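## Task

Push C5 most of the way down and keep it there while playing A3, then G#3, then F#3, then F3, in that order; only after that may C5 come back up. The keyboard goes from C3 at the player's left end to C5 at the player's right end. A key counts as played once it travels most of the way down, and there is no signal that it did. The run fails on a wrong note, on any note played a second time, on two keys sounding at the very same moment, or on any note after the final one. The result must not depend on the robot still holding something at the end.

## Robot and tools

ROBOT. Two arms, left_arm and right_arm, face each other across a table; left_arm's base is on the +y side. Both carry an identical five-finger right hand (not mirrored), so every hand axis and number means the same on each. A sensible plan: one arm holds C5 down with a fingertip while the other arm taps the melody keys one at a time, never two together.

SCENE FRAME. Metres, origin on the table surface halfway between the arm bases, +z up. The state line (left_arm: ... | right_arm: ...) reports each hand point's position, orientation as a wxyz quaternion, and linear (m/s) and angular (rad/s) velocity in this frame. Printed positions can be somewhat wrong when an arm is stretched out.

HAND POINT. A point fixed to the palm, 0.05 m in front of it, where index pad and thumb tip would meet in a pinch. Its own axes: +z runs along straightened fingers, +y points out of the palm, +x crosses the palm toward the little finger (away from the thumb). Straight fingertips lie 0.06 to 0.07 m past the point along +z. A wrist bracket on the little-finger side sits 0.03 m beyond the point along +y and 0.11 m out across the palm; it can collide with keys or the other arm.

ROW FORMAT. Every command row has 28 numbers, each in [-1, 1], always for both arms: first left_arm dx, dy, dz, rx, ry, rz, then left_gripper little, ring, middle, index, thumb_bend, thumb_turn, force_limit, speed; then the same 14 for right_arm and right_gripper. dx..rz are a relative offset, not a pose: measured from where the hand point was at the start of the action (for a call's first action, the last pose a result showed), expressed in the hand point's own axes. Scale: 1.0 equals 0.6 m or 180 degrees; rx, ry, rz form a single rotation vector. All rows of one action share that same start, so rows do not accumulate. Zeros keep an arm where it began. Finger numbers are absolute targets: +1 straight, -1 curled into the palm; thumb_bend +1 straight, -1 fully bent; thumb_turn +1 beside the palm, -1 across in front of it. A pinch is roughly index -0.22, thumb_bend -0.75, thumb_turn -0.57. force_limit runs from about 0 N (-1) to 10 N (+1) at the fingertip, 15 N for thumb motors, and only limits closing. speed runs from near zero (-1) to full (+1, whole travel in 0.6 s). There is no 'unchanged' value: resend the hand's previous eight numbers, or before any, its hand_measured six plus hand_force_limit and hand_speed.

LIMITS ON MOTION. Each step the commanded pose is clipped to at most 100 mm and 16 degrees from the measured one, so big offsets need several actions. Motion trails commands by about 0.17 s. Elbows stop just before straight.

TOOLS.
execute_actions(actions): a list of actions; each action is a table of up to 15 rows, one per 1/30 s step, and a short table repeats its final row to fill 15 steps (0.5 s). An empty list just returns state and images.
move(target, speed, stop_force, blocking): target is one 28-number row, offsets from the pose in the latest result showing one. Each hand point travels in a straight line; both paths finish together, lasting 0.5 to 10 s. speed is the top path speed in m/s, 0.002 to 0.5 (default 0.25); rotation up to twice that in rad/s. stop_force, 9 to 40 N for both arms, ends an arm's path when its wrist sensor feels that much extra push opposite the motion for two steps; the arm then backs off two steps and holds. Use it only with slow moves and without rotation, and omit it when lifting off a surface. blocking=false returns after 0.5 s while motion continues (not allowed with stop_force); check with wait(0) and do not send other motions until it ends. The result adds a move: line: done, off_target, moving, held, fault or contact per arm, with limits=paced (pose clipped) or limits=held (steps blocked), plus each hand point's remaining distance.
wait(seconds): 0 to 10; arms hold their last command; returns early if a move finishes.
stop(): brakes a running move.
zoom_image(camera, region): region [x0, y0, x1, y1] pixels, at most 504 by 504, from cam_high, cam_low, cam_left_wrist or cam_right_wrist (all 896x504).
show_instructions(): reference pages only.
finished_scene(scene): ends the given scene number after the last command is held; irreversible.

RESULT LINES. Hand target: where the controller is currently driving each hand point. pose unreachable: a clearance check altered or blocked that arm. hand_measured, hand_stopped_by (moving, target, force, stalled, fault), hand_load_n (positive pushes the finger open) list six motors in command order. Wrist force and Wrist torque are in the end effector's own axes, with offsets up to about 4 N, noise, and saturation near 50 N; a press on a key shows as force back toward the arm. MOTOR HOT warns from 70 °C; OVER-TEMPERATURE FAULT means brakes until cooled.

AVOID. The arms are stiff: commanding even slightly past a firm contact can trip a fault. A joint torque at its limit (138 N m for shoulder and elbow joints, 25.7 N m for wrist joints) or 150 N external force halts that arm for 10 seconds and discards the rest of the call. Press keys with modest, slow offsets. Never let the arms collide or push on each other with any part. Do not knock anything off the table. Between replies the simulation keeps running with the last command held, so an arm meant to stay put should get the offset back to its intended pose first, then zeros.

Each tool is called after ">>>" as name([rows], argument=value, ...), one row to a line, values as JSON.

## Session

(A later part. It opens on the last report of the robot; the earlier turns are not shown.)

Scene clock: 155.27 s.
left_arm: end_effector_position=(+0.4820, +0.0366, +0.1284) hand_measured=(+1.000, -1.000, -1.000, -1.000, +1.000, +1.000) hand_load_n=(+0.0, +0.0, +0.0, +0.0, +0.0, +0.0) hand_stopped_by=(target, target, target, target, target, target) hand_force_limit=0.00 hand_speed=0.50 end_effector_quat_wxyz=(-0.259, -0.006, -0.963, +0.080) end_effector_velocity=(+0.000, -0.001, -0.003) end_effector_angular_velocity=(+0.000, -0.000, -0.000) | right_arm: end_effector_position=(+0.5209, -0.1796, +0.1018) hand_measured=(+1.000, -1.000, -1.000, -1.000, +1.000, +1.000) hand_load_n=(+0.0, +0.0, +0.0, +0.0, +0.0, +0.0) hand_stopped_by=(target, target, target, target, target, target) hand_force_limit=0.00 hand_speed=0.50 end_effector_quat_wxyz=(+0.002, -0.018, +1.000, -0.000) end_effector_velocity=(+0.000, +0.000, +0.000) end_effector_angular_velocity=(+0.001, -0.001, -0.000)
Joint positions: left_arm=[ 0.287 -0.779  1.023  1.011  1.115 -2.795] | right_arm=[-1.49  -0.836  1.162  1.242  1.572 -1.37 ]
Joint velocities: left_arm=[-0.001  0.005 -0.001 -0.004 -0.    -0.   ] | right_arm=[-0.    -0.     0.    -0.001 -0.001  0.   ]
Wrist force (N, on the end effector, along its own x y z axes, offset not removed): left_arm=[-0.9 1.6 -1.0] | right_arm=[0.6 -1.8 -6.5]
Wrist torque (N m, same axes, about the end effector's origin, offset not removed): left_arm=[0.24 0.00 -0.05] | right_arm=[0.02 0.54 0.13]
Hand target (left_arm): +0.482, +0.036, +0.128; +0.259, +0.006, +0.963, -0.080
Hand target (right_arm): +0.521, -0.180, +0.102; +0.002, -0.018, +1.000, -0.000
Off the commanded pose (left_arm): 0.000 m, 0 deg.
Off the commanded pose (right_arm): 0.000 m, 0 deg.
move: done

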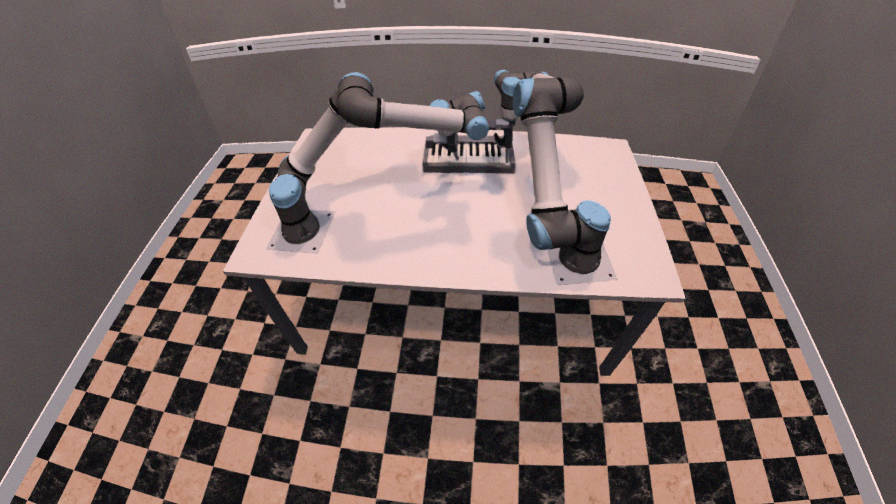

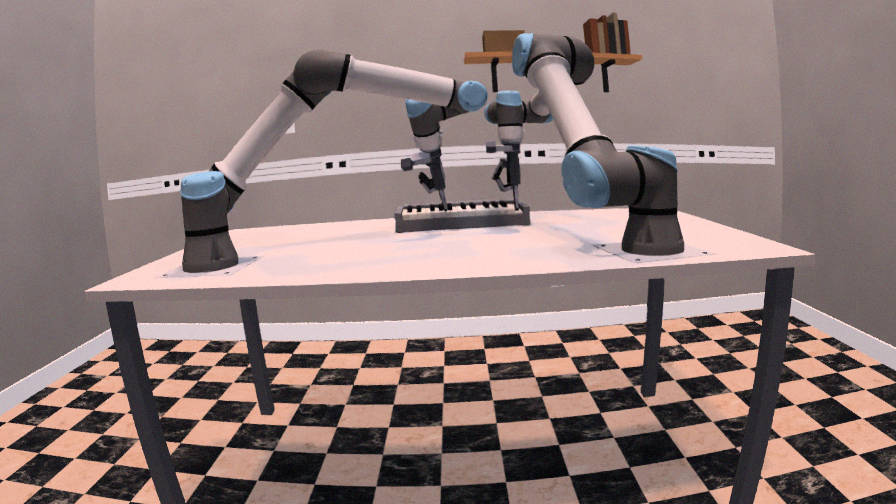

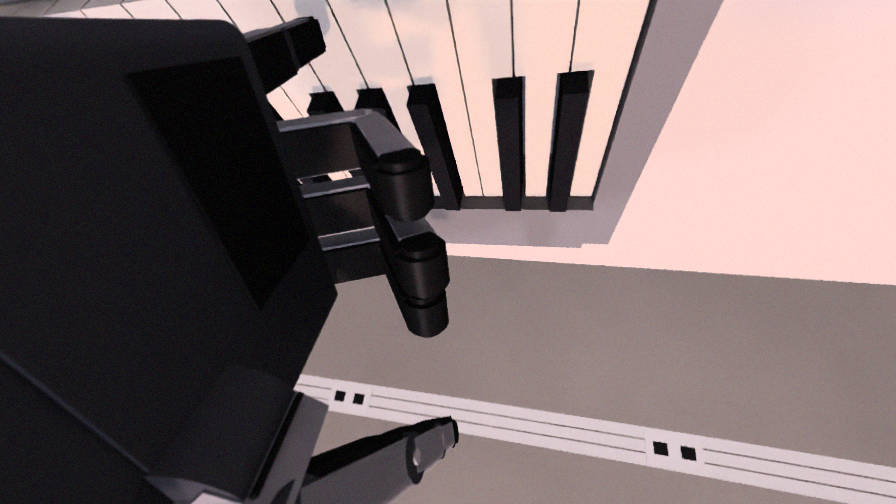

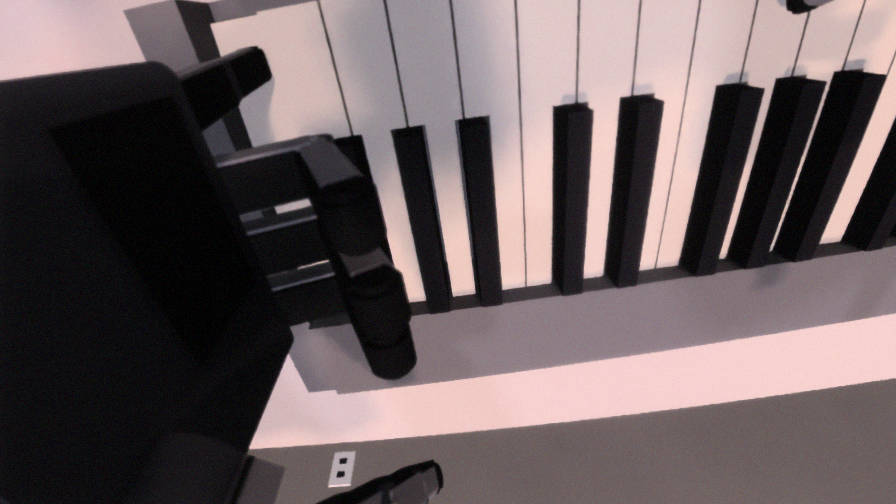

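>>> move(target=[0.015,0.00453,0.02564,0,0,0,1,-1,-1,-1,1,1,0,0.5, 0,0,0,0,0,0,1,-1,-1,-1,1,1,0,0.5], speed=0.005, stop_force=9)

>>> zoom_image(camera="cam_left_wrist", region=[220, 0, 460, 130])

>>> zoom_image(camera="cam_low", region=[410, 185, 480, 230])

Scene clock: 165.70 s.
left_arm: end_effector_position=(+0.4820, +0.0366, +0.1175) hand_measured=(+1.000, -1.000, -1.000, -1.000, +1.000, +1.000) hand_load_n=(+0.5, +0.0, +0.0, +0.0, +0.0, +0.0) hand_stopped_by=(target, target, target, target, target, target) hand_force_limit=0.00 hand_speed=0.50 end_effector_quat_wxyz=(-0.259, -0.006, -0.963, +0.080) end_effector_velocity=(-0.001, +0.000, +0.001) end_effector_angular_velocity=(+0.003, +0.001, -0.000) | right_arm: end_effector_position=(+0.5209, -0.1795, +0.1019) hand_measured=(+1.000, -1.000, -1.000, -1.000, +1.000, +1.000) hand_load_n=(+0.0, +0.0, +0.0, +0.0, +0.0, +0.0) hand_stopped_by=(target, target, target, target, target, target) hand_force_limit=0.00 hand_speed=0.50 end_effector_quat_wxyz=(+0.002, -0.018, +1.000, -0.000) end_effector_velocity=(-0.000, +0.001, -0.000) end_effector_angular_velocity=(+0.002, +0.001, +0.001)
Joint positions: left_arm=[ 0.287 -0.772  1.038  0.988  1.115 -2.795] | right_arm=[-1.49  -0.836  1.162  1.242  1.572 -1.37 ]
Joint velocities: left_arm=[-0.001  0.001 -0.002  0.006 -0.    -0.001] | right_arm=[ 0.001 -0.     0.001 -0.001 -0.002 -0.   ]
Wrist force (N, on the end effector, along its own x y z axes, offset not removed): left_arm=[-5.0 -2.6 -12.6] | right_arm=[-2.8 -2.3 -5.9]
Wrist torque (N m, same axes, about the end effector's origin, offset not removed): left_arm=[1.02 0.55 -0.62] | right_arm=[-0.06 1.14 -0.19]
Hand target (left_arm): +0.482, +0.037, +0.118; +0.259, +0.006, +0.963, -0.080
Hand target (right_arm): +0.521, -0.180, +0.102; +0.002, -0.018, +1.000, -0.000
Off the commanded pose (left_arm): 0.007 m, 0 deg.
Off the commanded pose (right_arm): 0.000 m, 0 deg.
move: contact (left_arm)

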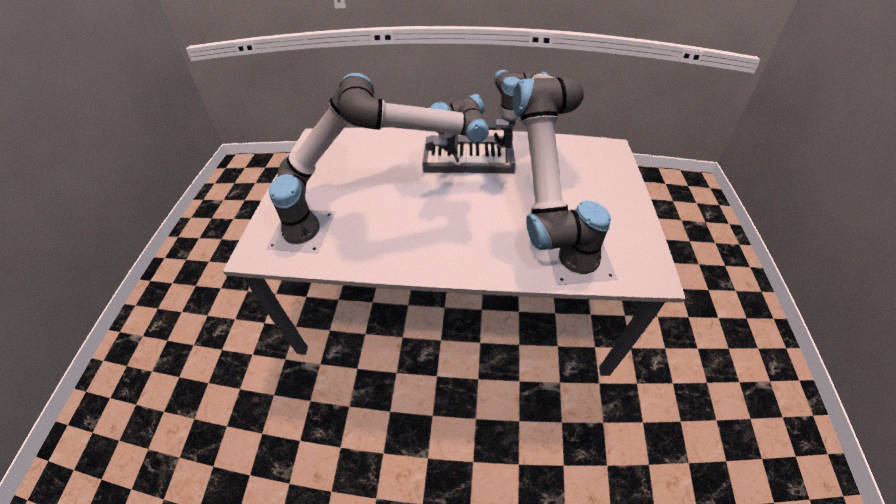

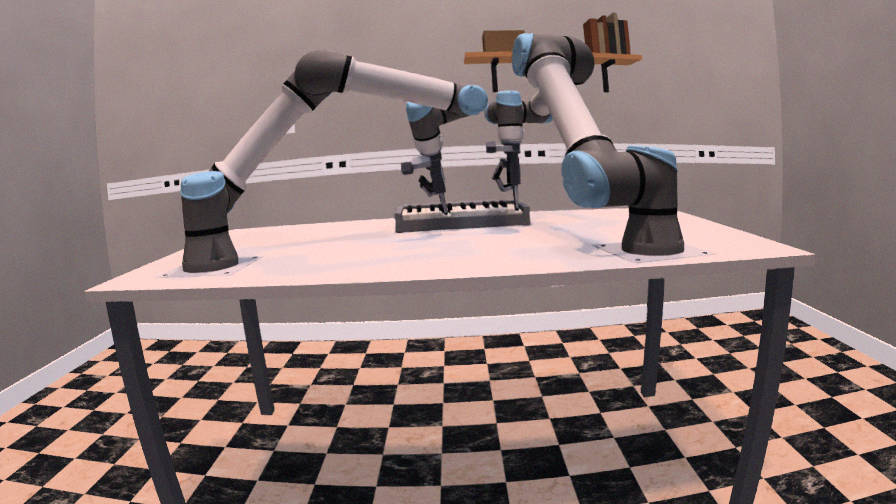

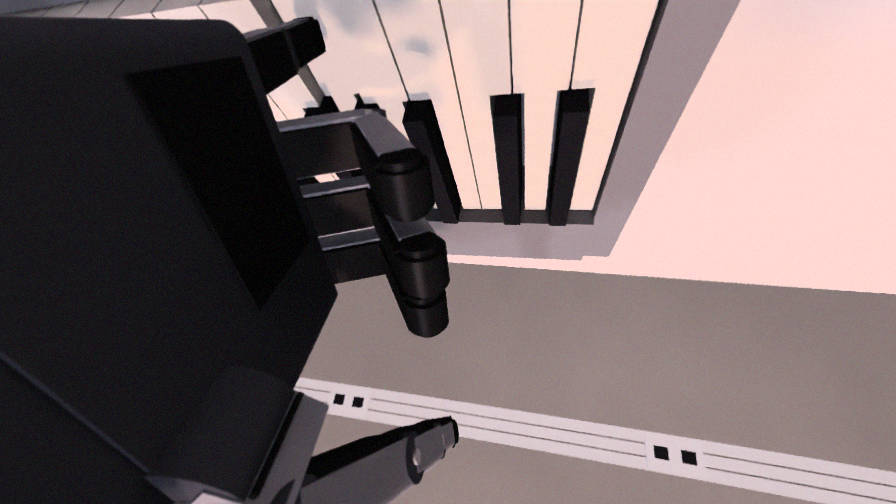

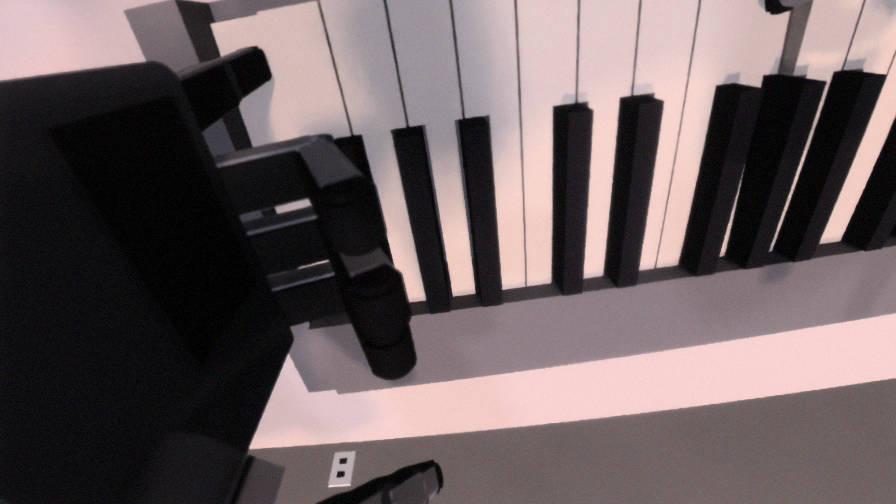

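Region (220, 0, 460, 130) of cam_left_wrist's 896x504 image, scaled by 2.100, with more detail than that image has; it fills the top 273 rows of this view, and the rest is white.

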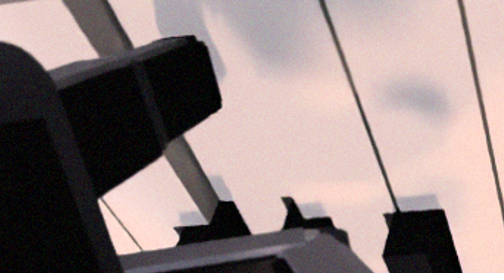

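Region (410, 185, 480, 230) of cam_low's 896x504 image, scaled by 7.200, with more detail than that image has; it fills the top 324 rows of this view, and the rest is white.

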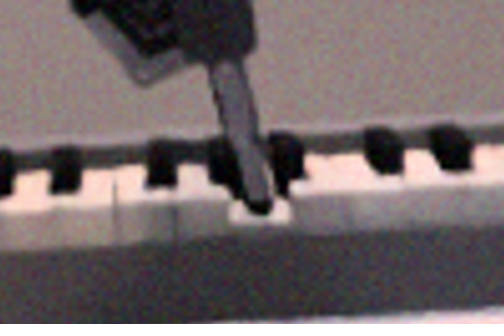

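>>> execute_actions(actions=[])

Scene clock: 184.07 s.
left_arm: end_effector_position=(+0.4820, +0.0365, +0.1180) hand_measured=(+1.000, -1.000, -1.000, -1.000, +1.000, +1.000) hand_load_n=(+0.0, +0.0, +0.0, +0.0, +0.0, +0.0) hand_stopped_by=(target, target, target, target, target, target) hand_force_limit=0.00 hand_speed=0.50 end_effector_quat_wxyz=(-0.259, -0.006, -0.963, +0.080) end_effector_velocity=(-0.000, +0.000, -0.000) end_effector_angular_velocity=(+0.000, +0.000, +0.000) | right_arm: end_effector_position=(+0.5209, -0.1796, +0.1018) hand_measured=(+1.000, -1.000, -1.000, -1.000, +1.000, +1.000) hand_load_n=(+0.0, +0.0, +0.0, +0.0, +0.0, +0.0) hand_stopped_by=(target, target, target, target, target, target) hand_force_limit=0.00 hand_speed=0.50 end_effector_quat_wxyz=(+0.002, -0.018, +1.000, -0.000) end_effector_velocity=(-0.000, +0.000, -0.000) end_effector_angular_velocity=(+0.000, +0.000, +0.000)
Joint positions: left_arm=[ 0.287 -0.772  1.037  0.989  1.115 -2.795] | right_arm=[-1.49  -0.836  1.162  1.242  1.572 -1.37 ]
Joint velocities: left_arm=[ 0.    -0.     0.001  0.     0.    -0.   ] | right_arm=[-0.  0.  0. -0. -0. -0.]
Wrist force (N, on the end effector, along its own x y z axes, offset not removed): left_arm=[-4.2 0.6 -10.4] | right_arm=[0.8 1.2 -7.7]
Wrist torque (N m, same axes, about the end effector's origin, offset not removed): left_arm=[1.14 0.63 -0.46] | right_arm=[0.64 0.70 0.20]
Hand target (left_arm): +0.482, +0.037, +0.118; +0.259, +0.006, +0.963, -0.080
Hand target (right_arm): +0.521, -0.180, +0.102; +0.002, -0.018, +1.000, -0.000
Off the commanded pose (left_arm): 0.008 m, 0 deg.
Off the commanded pose (right_arm): 0.000 m, 0 deg.

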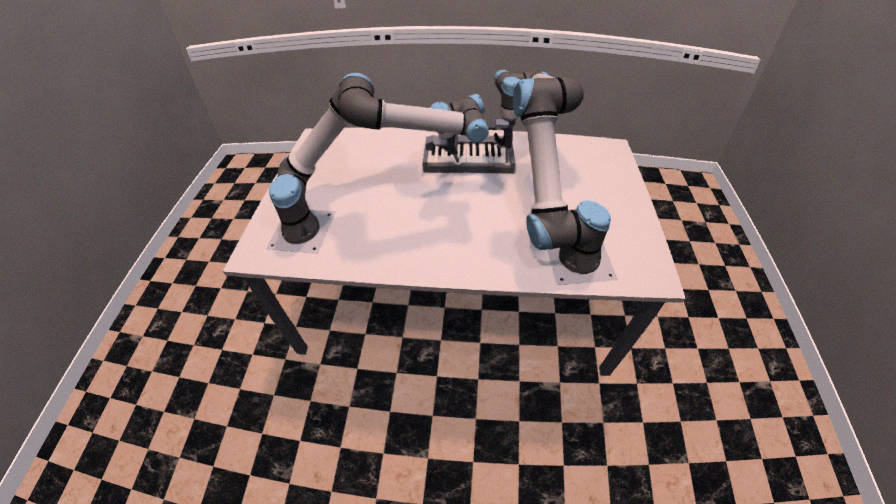

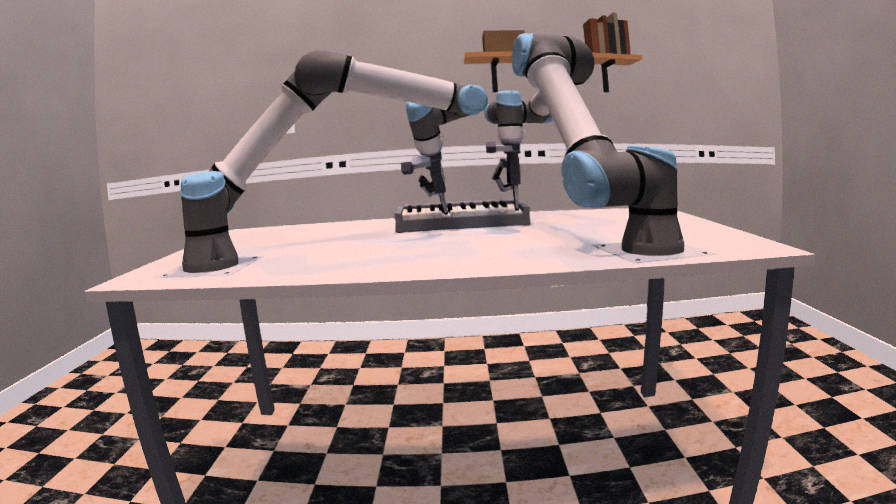

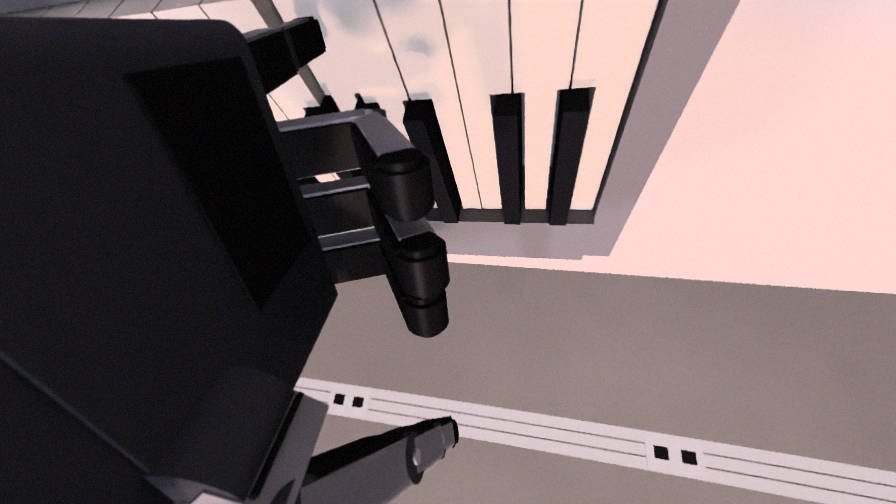

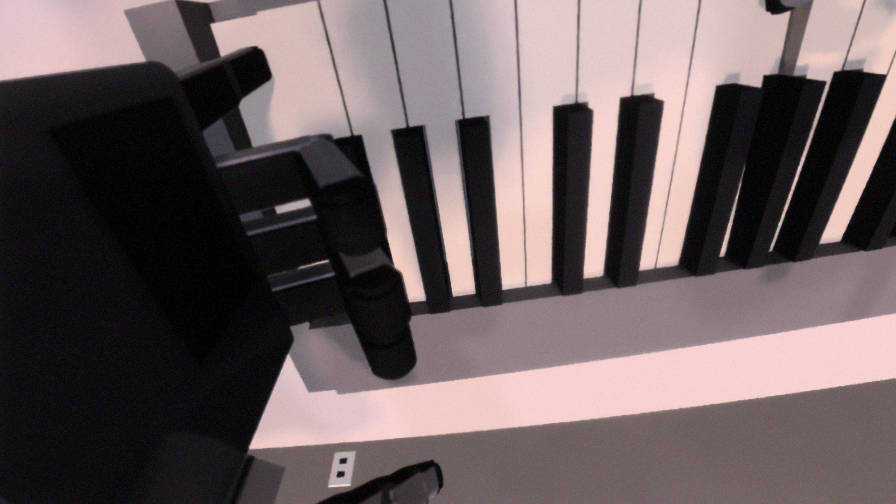

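>>> move(target=[-0.02499,-0.00755,-0.04274,0,0,0,1,-1,-1,-1,1,1,0,0.5,0,0,0,0,0,0,1,-1,-1,-1,1,1,0,0.5], speed=0.06)

Scene clock: 189.07 s.
left_arm: end_effector_position=(+0.4820, +0.0365, +0.1477) hand_measured=(+1.000, -1.000, -1.000, -1.000, +1.000, +1.000) hand_load_n=(+0.0, +0.0, +0.0, +0.0, +0.0, +0.0) hand_stopped_by=(target, target, target, target, target, target) hand_force_limit=0.00 hand_speed=0.50 end_effector_quat_wxyz=(-0.259, -0.006, -0.963, +0.080) end_effector_velocity=(+0.000, +0.000, +0.002) end_effector_angular_velocity=(+0.000, +0.000, +0.001) | right_arm: end_effector_position=(+0.5209, -0.1796, +0.1018) hand_measured=(+1.000, -1.000, -1.000, -1.000, +1.000, +1.000) hand_load_n=(+0.0, +0.0, +0.0, +0.0, +0.0, +0.0) hand_stopped_by=(target, target, target, target, target, target) hand_force_limit=0.00 hand_speed=0.50 end_effector_quat_wxyz=(+0.002, -0.018, +1.000, -0.000) end_effector_velocity=(+0.000, -0.000, -0.001) end_effector_angular_velocity=(-0.001, +0.000, -0.000)
Joint positions: left_arm=[ 0.287 -0.791  0.993  1.052  1.115 -2.795] | right_arm=[-1.49  -0.836  1.162  1.242  1.572 -1.37 ]
Joint velocities: left_arm=[ 0.    -0.    -0.005  0.006  0.    -0.001] | right_arm=[-0.     0.001  0.    -0.001  0.001 -0.   ]
Wrist force (N, on the end effector, along its own x y z axes, offset not removed): left_arm=[-1.1 4.1 0.1] | right_arm=[-1.7 -0.9 -8.4]
Wrist torque (N m, same axes, about the end effector's origin, offset not removed): left_arm=[0.67 -0.03 -0.01] | right_arm=[0.29 0.95 -0.08]
Hand target (left_arm): +0.482, +0.037, +0.148; +0.259, +0.006, +0.963, -0.080
Hand target (right_arm): +0.521, -0.180, +0.102; +0.002, -0.018, +1.000, -0.000
Off the commanded pose (left_arm): 0.000 m, 0 deg.
Off the commanded pose (right_arm): 0.000 m, 0 deg.
move: done

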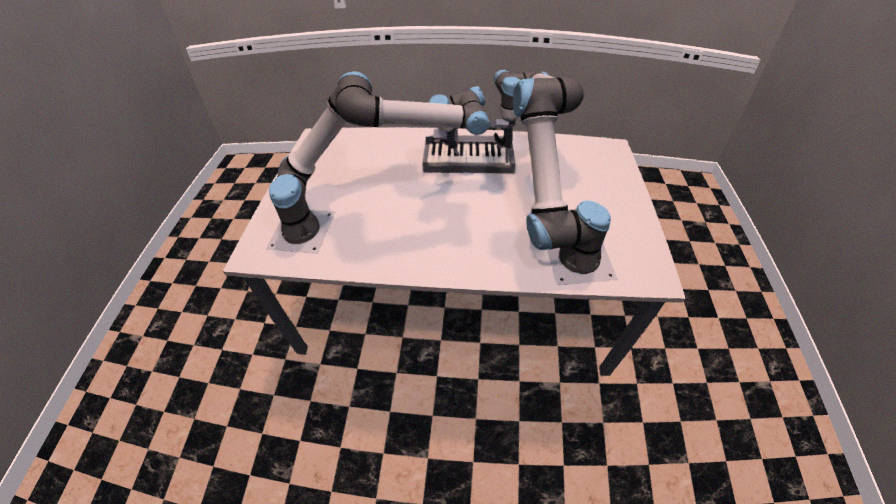

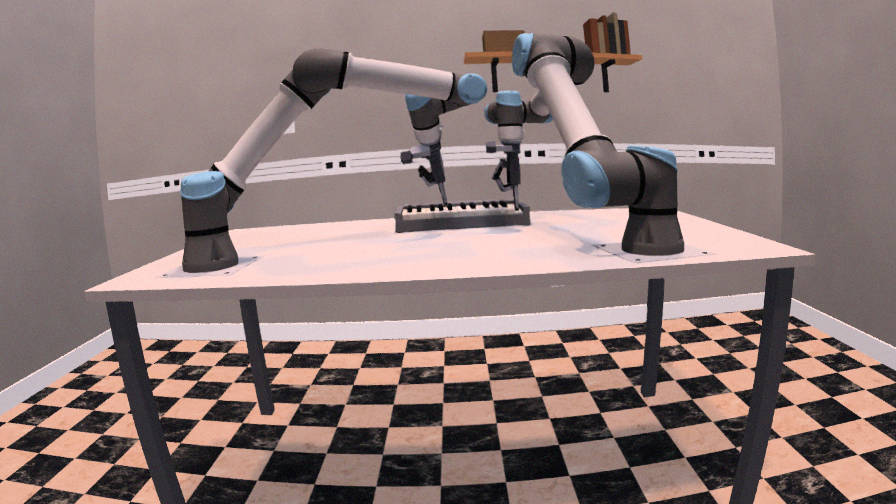

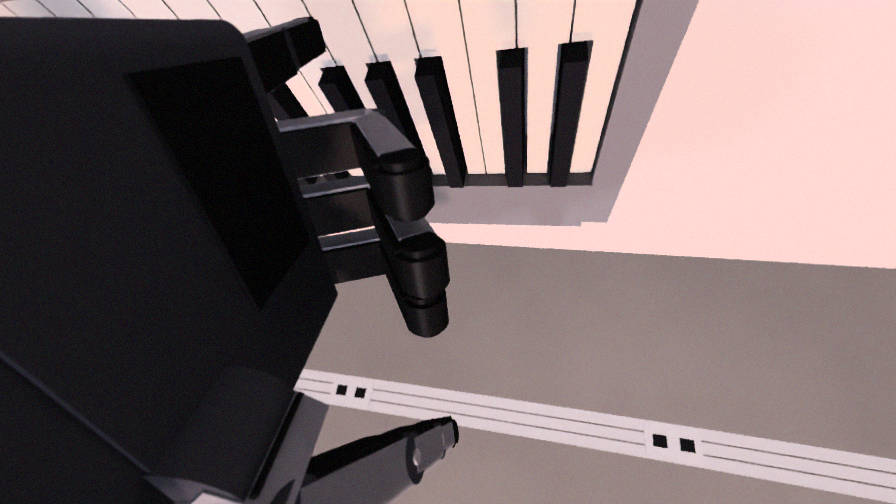

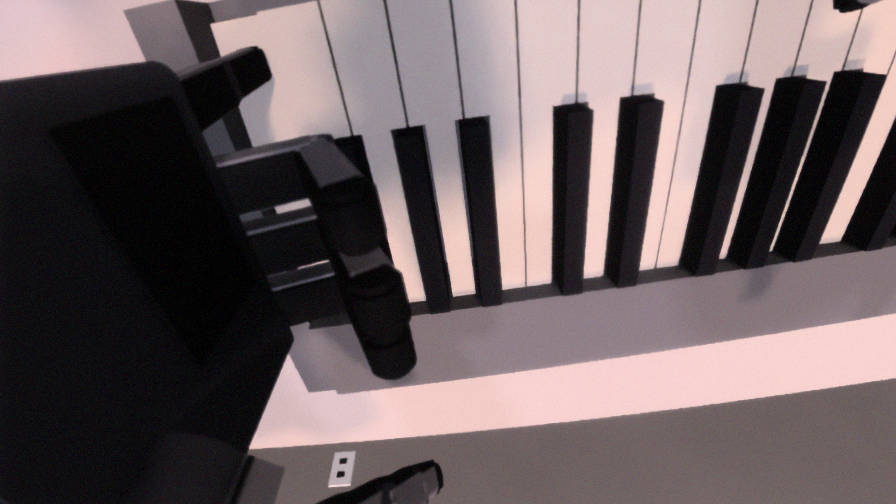

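>>> move(target=[-0.05893,0.0275,0.03545,0,0,0,1,-1,-1,-1,1,1,0,0.5,0,0,0,0,0,0,1,-1,-1,-1,1,1,0,0.5], speed=0.06)

>>> zoom_image(camera="cam_left_wrist", region=[220, 0, 460, 130])

>>> zoom_image(camera="cam_low", region=[400, 180, 490, 235])

Scene clock: 202.27 s.
left_arm: end_effector_position=(+0.5238, +0.0504, +0.1447) hand_measured=(+1.000, -1.000, -1.000, -1.000, +1.000, +1.000) hand_load_n=(+0.0, +0.0, +0.0, +0.0, +0.0, +0.0) hand_stopped_by=(target, target, target, target, target, target) hand_force_limit=0.00 hand_speed=0.50 end_effector_quat_wxyz=(-0.259, -0.006, -0.963, +0.080) end_effector_velocity=(+0.002, +0.001, -0.000) end_effector_angular_velocity=(+0.000, -0.000, -0.000) | right_arm: end_effector_position=(+0.5209, -0.1796, +0.1018) hand_measured=(+1.000, -1.000, -1.000, -1.000, +1.000, +1.000) hand_load_n=(+0.0, +0.0, +0.0, +0.0, +0.0, +0.0) hand_stopped_by=(target, target, target, target, target, target) hand_force_limit=0.00 hand_speed=0.50 end_effector_quat_wxyz=(+0.002, -0.018, +1.000, -0.000) end_effector_velocity=(+0.000, +0.000, +0.000) end_effector_angular_velocity=(+0.000, -0.002, +0.001)
Joint positions: left_arm=[ 0.361 -0.77   0.954  1.036  1.139 -2.717] | right_arm=[-1.49  -0.836  1.162  1.242  1.572 -1.37 ]
Joint velocities: left_arm=[ 0.004  0.002 -0.003 -0.     0.001  0.004] | right_arm=[ 0.    -0.    -0.    -0.001  0.    -0.   ]
Wrist force (N, on the end effector, along its own x y z axes, offset not removed): left_arm=[-1.8 0.5 0.4] | right_arm=[3.0 0.2 -9.9]
Wrist torque (N m, same axes, about the end effector's origin, offset not removed): left_arm=[0.01 0.22 -0.26] | right_arm=[0.70 0.35 0.23]
Hand target (left_arm): +0.524, +0.051, +0.145; +0.259, +0.006, +0.963, -0.080
Hand target (right_arm): +0.521, -0.180, +0.102; +0.002, -0.018, +1.000, -0.000
Off the commanded pose (left_arm): 0.000 m, 0 deg.
Off the commanded pose (right_arm): 0.000 m, 0 deg.
move: done

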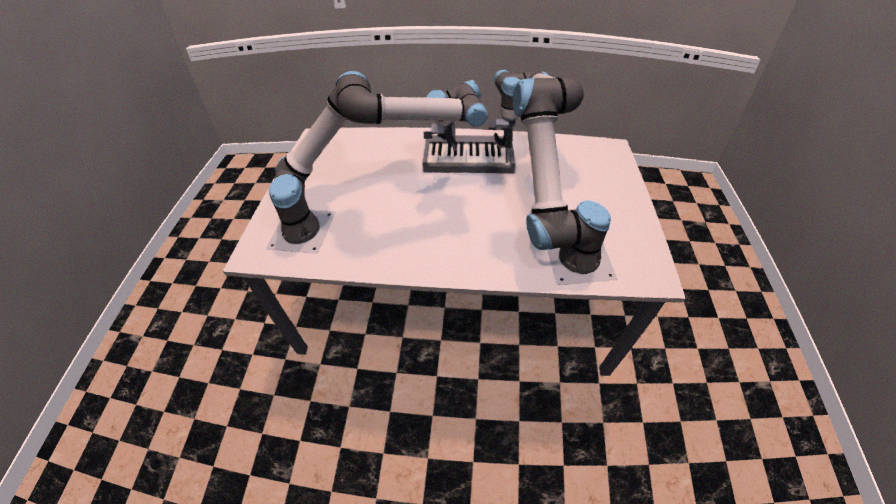

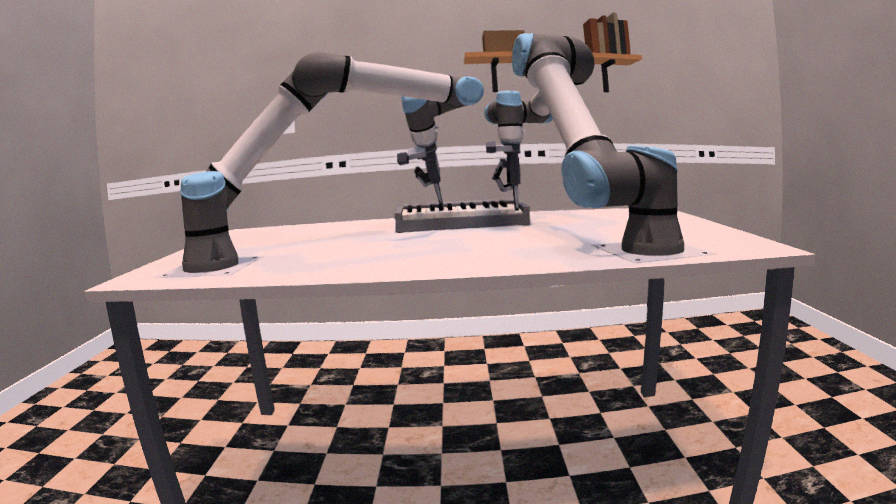

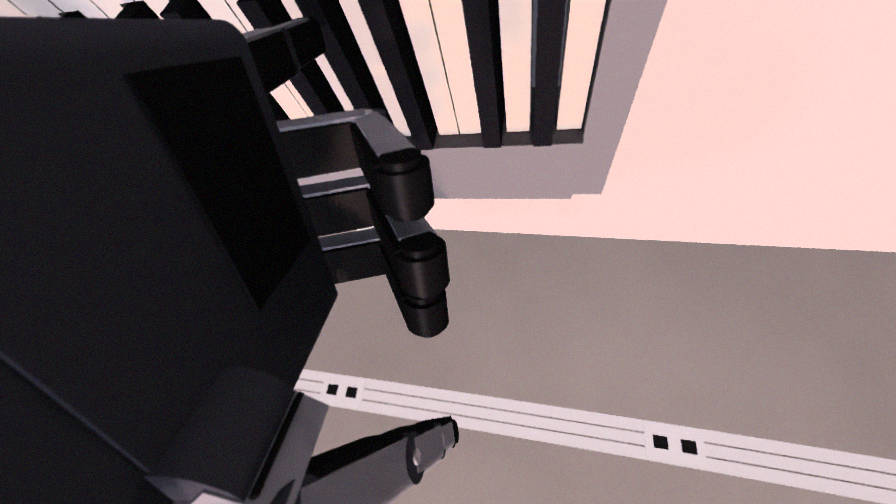

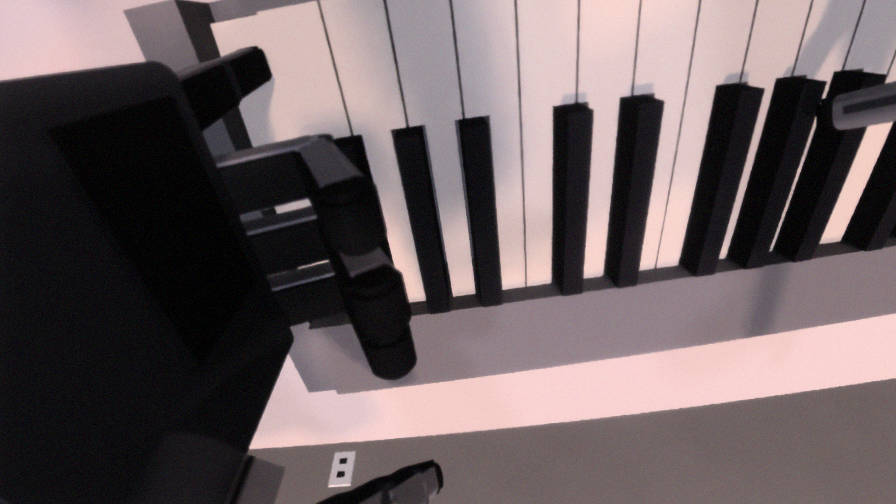

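Region (220, 0, 460, 130) of cam_left_wrist's 896x504 image, scaled by 2.100, with more detail than that image has; it fills the top 273 rows of this view, and the rest is white.

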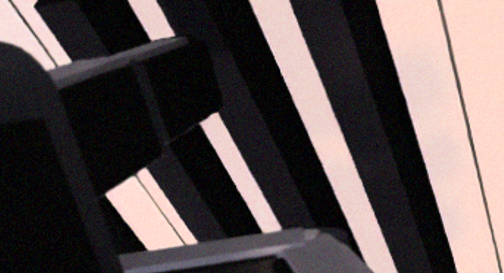

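Region (400, 180, 490, 235) of cam_low's 896x504 image, scaled by 5.600, with more detail than that image has.

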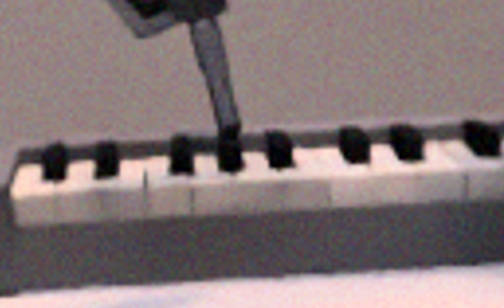

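>>> move(target=[0.0024,0.00404,0.00375,0,0,0,1,-1,-1,-1,1,1,0,0.5,0,0,0,0,0,0,1,-1,-1,-1,1,1,0,0.5], speed=0.02)

>>> zoom_image(camera="cam_left_wrist", region=[240, 0, 400, 90])

>>> zoom_image(camera="cam_right_wrist", region=[736, 50, 896, 160])

Scene clock: 212.83 s.
left_arm: end_effector_position=(+0.5238, +0.0523, +0.1419) hand_measured=(+1.000, -1.000, -1.000, -1.000, +1.000, +1.000) hand_load_n=(+0.0, +0.0, +0.0, +0.0, +0.0, +0.0) hand_stopped_by=(target, target, target, target, target, target) hand_force_limit=0.00 hand_speed=0.50 end_effector_quat_wxyz=(-0.259, -0.006, -0.963, +0.080) end_effector_velocity=(-0.000, +0.001, -0.002) end_effector_angular_velocity=(+0.001, +0.000, -0.000) | right_arm: end_effector_position=(+0.5209, -0.1796, +0.1018) hand_measured=(+1.000, -1.000, -1.000, -1.000, +1.000, +1.000) hand_load_n=(+0.0, +0.0, +0.0, +0.0, +0.0, +0.0) hand_stopped_by=(target, target, target, target, target, target) hand_force_limit=0.00 hand_speed=0.50 end_effector_quat_wxyz=(+0.002, -0.018, +1.000, -0.000) end_effector_velocity=(+0.000, +0.000, -0.000) end_effector_angular_velocity=(+0.000, +0.000, +0.001)
Joint positions: left_arm=[ 0.363 -0.773  0.967  1.026  1.14  -2.716] | right_arm=[-1.49  -0.836  1.162  1.242  1.572 -1.37 ]
Joint velocities: left_arm=[ 0.    -0.002  0.008 -0.006  0.     0.001] | right_arm=[ 0.     0.001  0.    -0.001 -0.001 -0.001]
Wrist force (N, on the end effector, along its own x y z axes, offset not removed): left_arm=[-0.8 0.1 -1.0] | right_arm=[-0.5 0.6 -11.8]
Wrist torque (N m, same axes, about the end effector's origin, offset not removed): left_arm=[0.13 0.07 -0.12] | right_arm=[0.83 0.75 -0.09]
Hand target (left_arm): +0.524, +0.052, +0.142; +0.259, +0.006, +0.963, -0.080
Hand target (right_arm): +0.521, -0.180, +0.102; +0.002, -0.018, +1.000, -0.000
Off the commanded pose (left_arm): 0.000 m, 0 deg.
Off the commanded pose (right_arm): 0.000 m, 0 deg.
move: done

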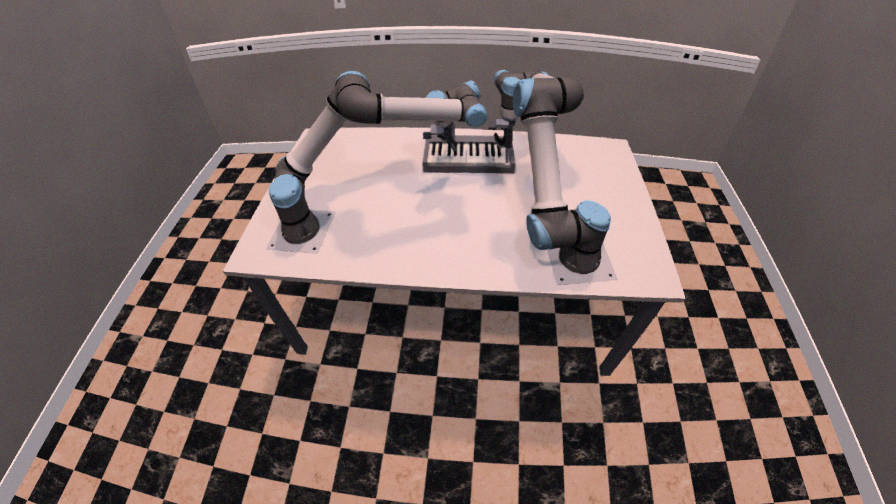

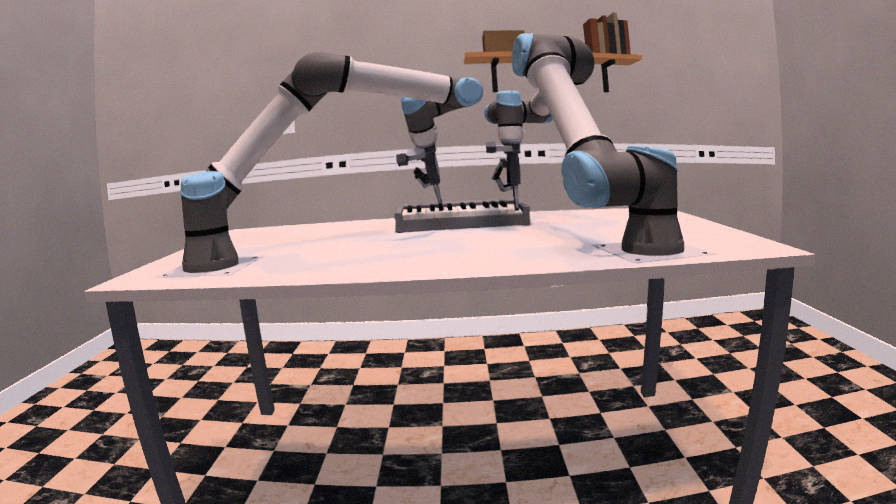

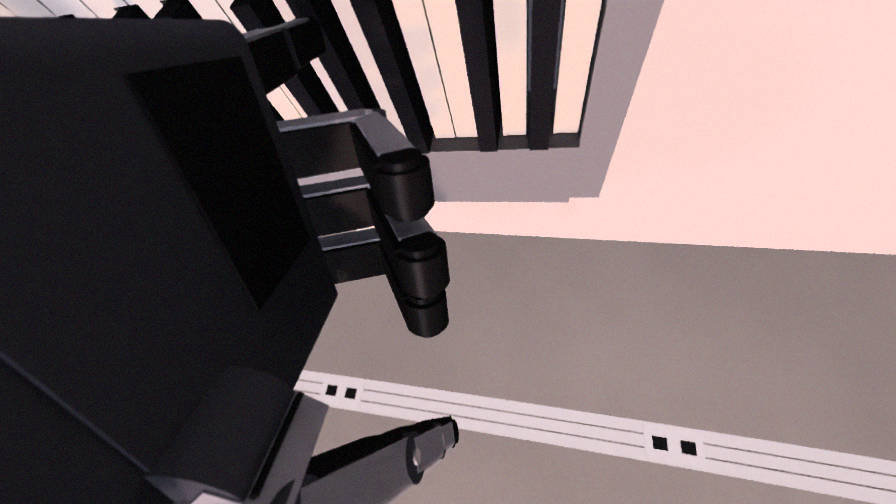

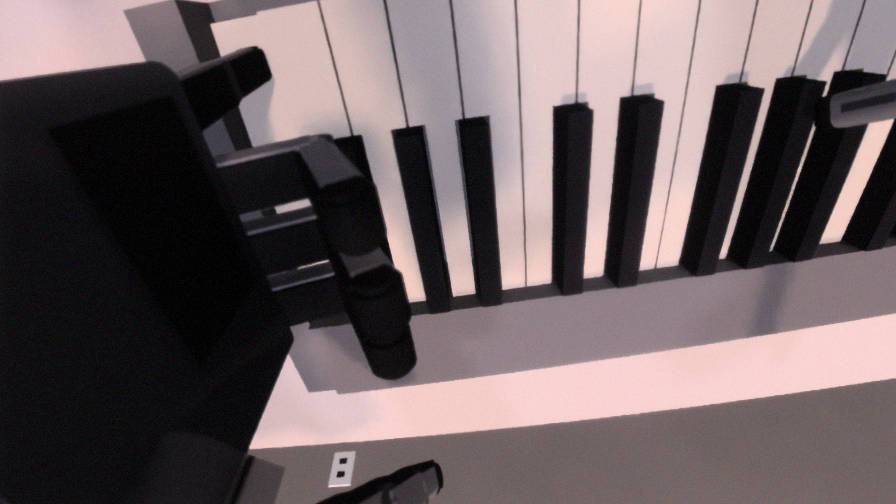

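Region (240, 0, 400, 90) of cam_left_wrist's 896x504 image, scaled by 3.150, with more detail than that image has; it fills the top 284 rows of this view, and the rest is white.

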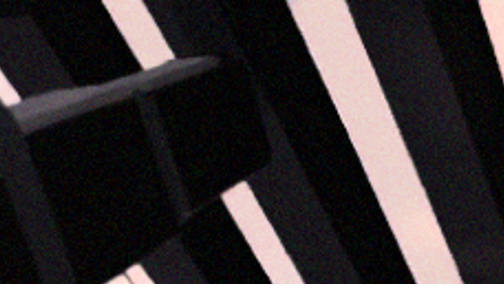

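Region (736, 50, 896, 160) of cam_right_wrist's 896x504 image, scaled by 3.150, with more detail than that image has; it fills the top 346 rows of this view, and the rest is white.

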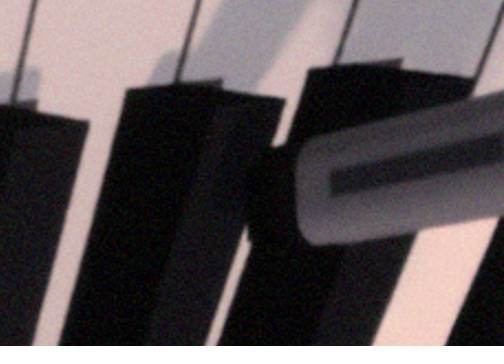

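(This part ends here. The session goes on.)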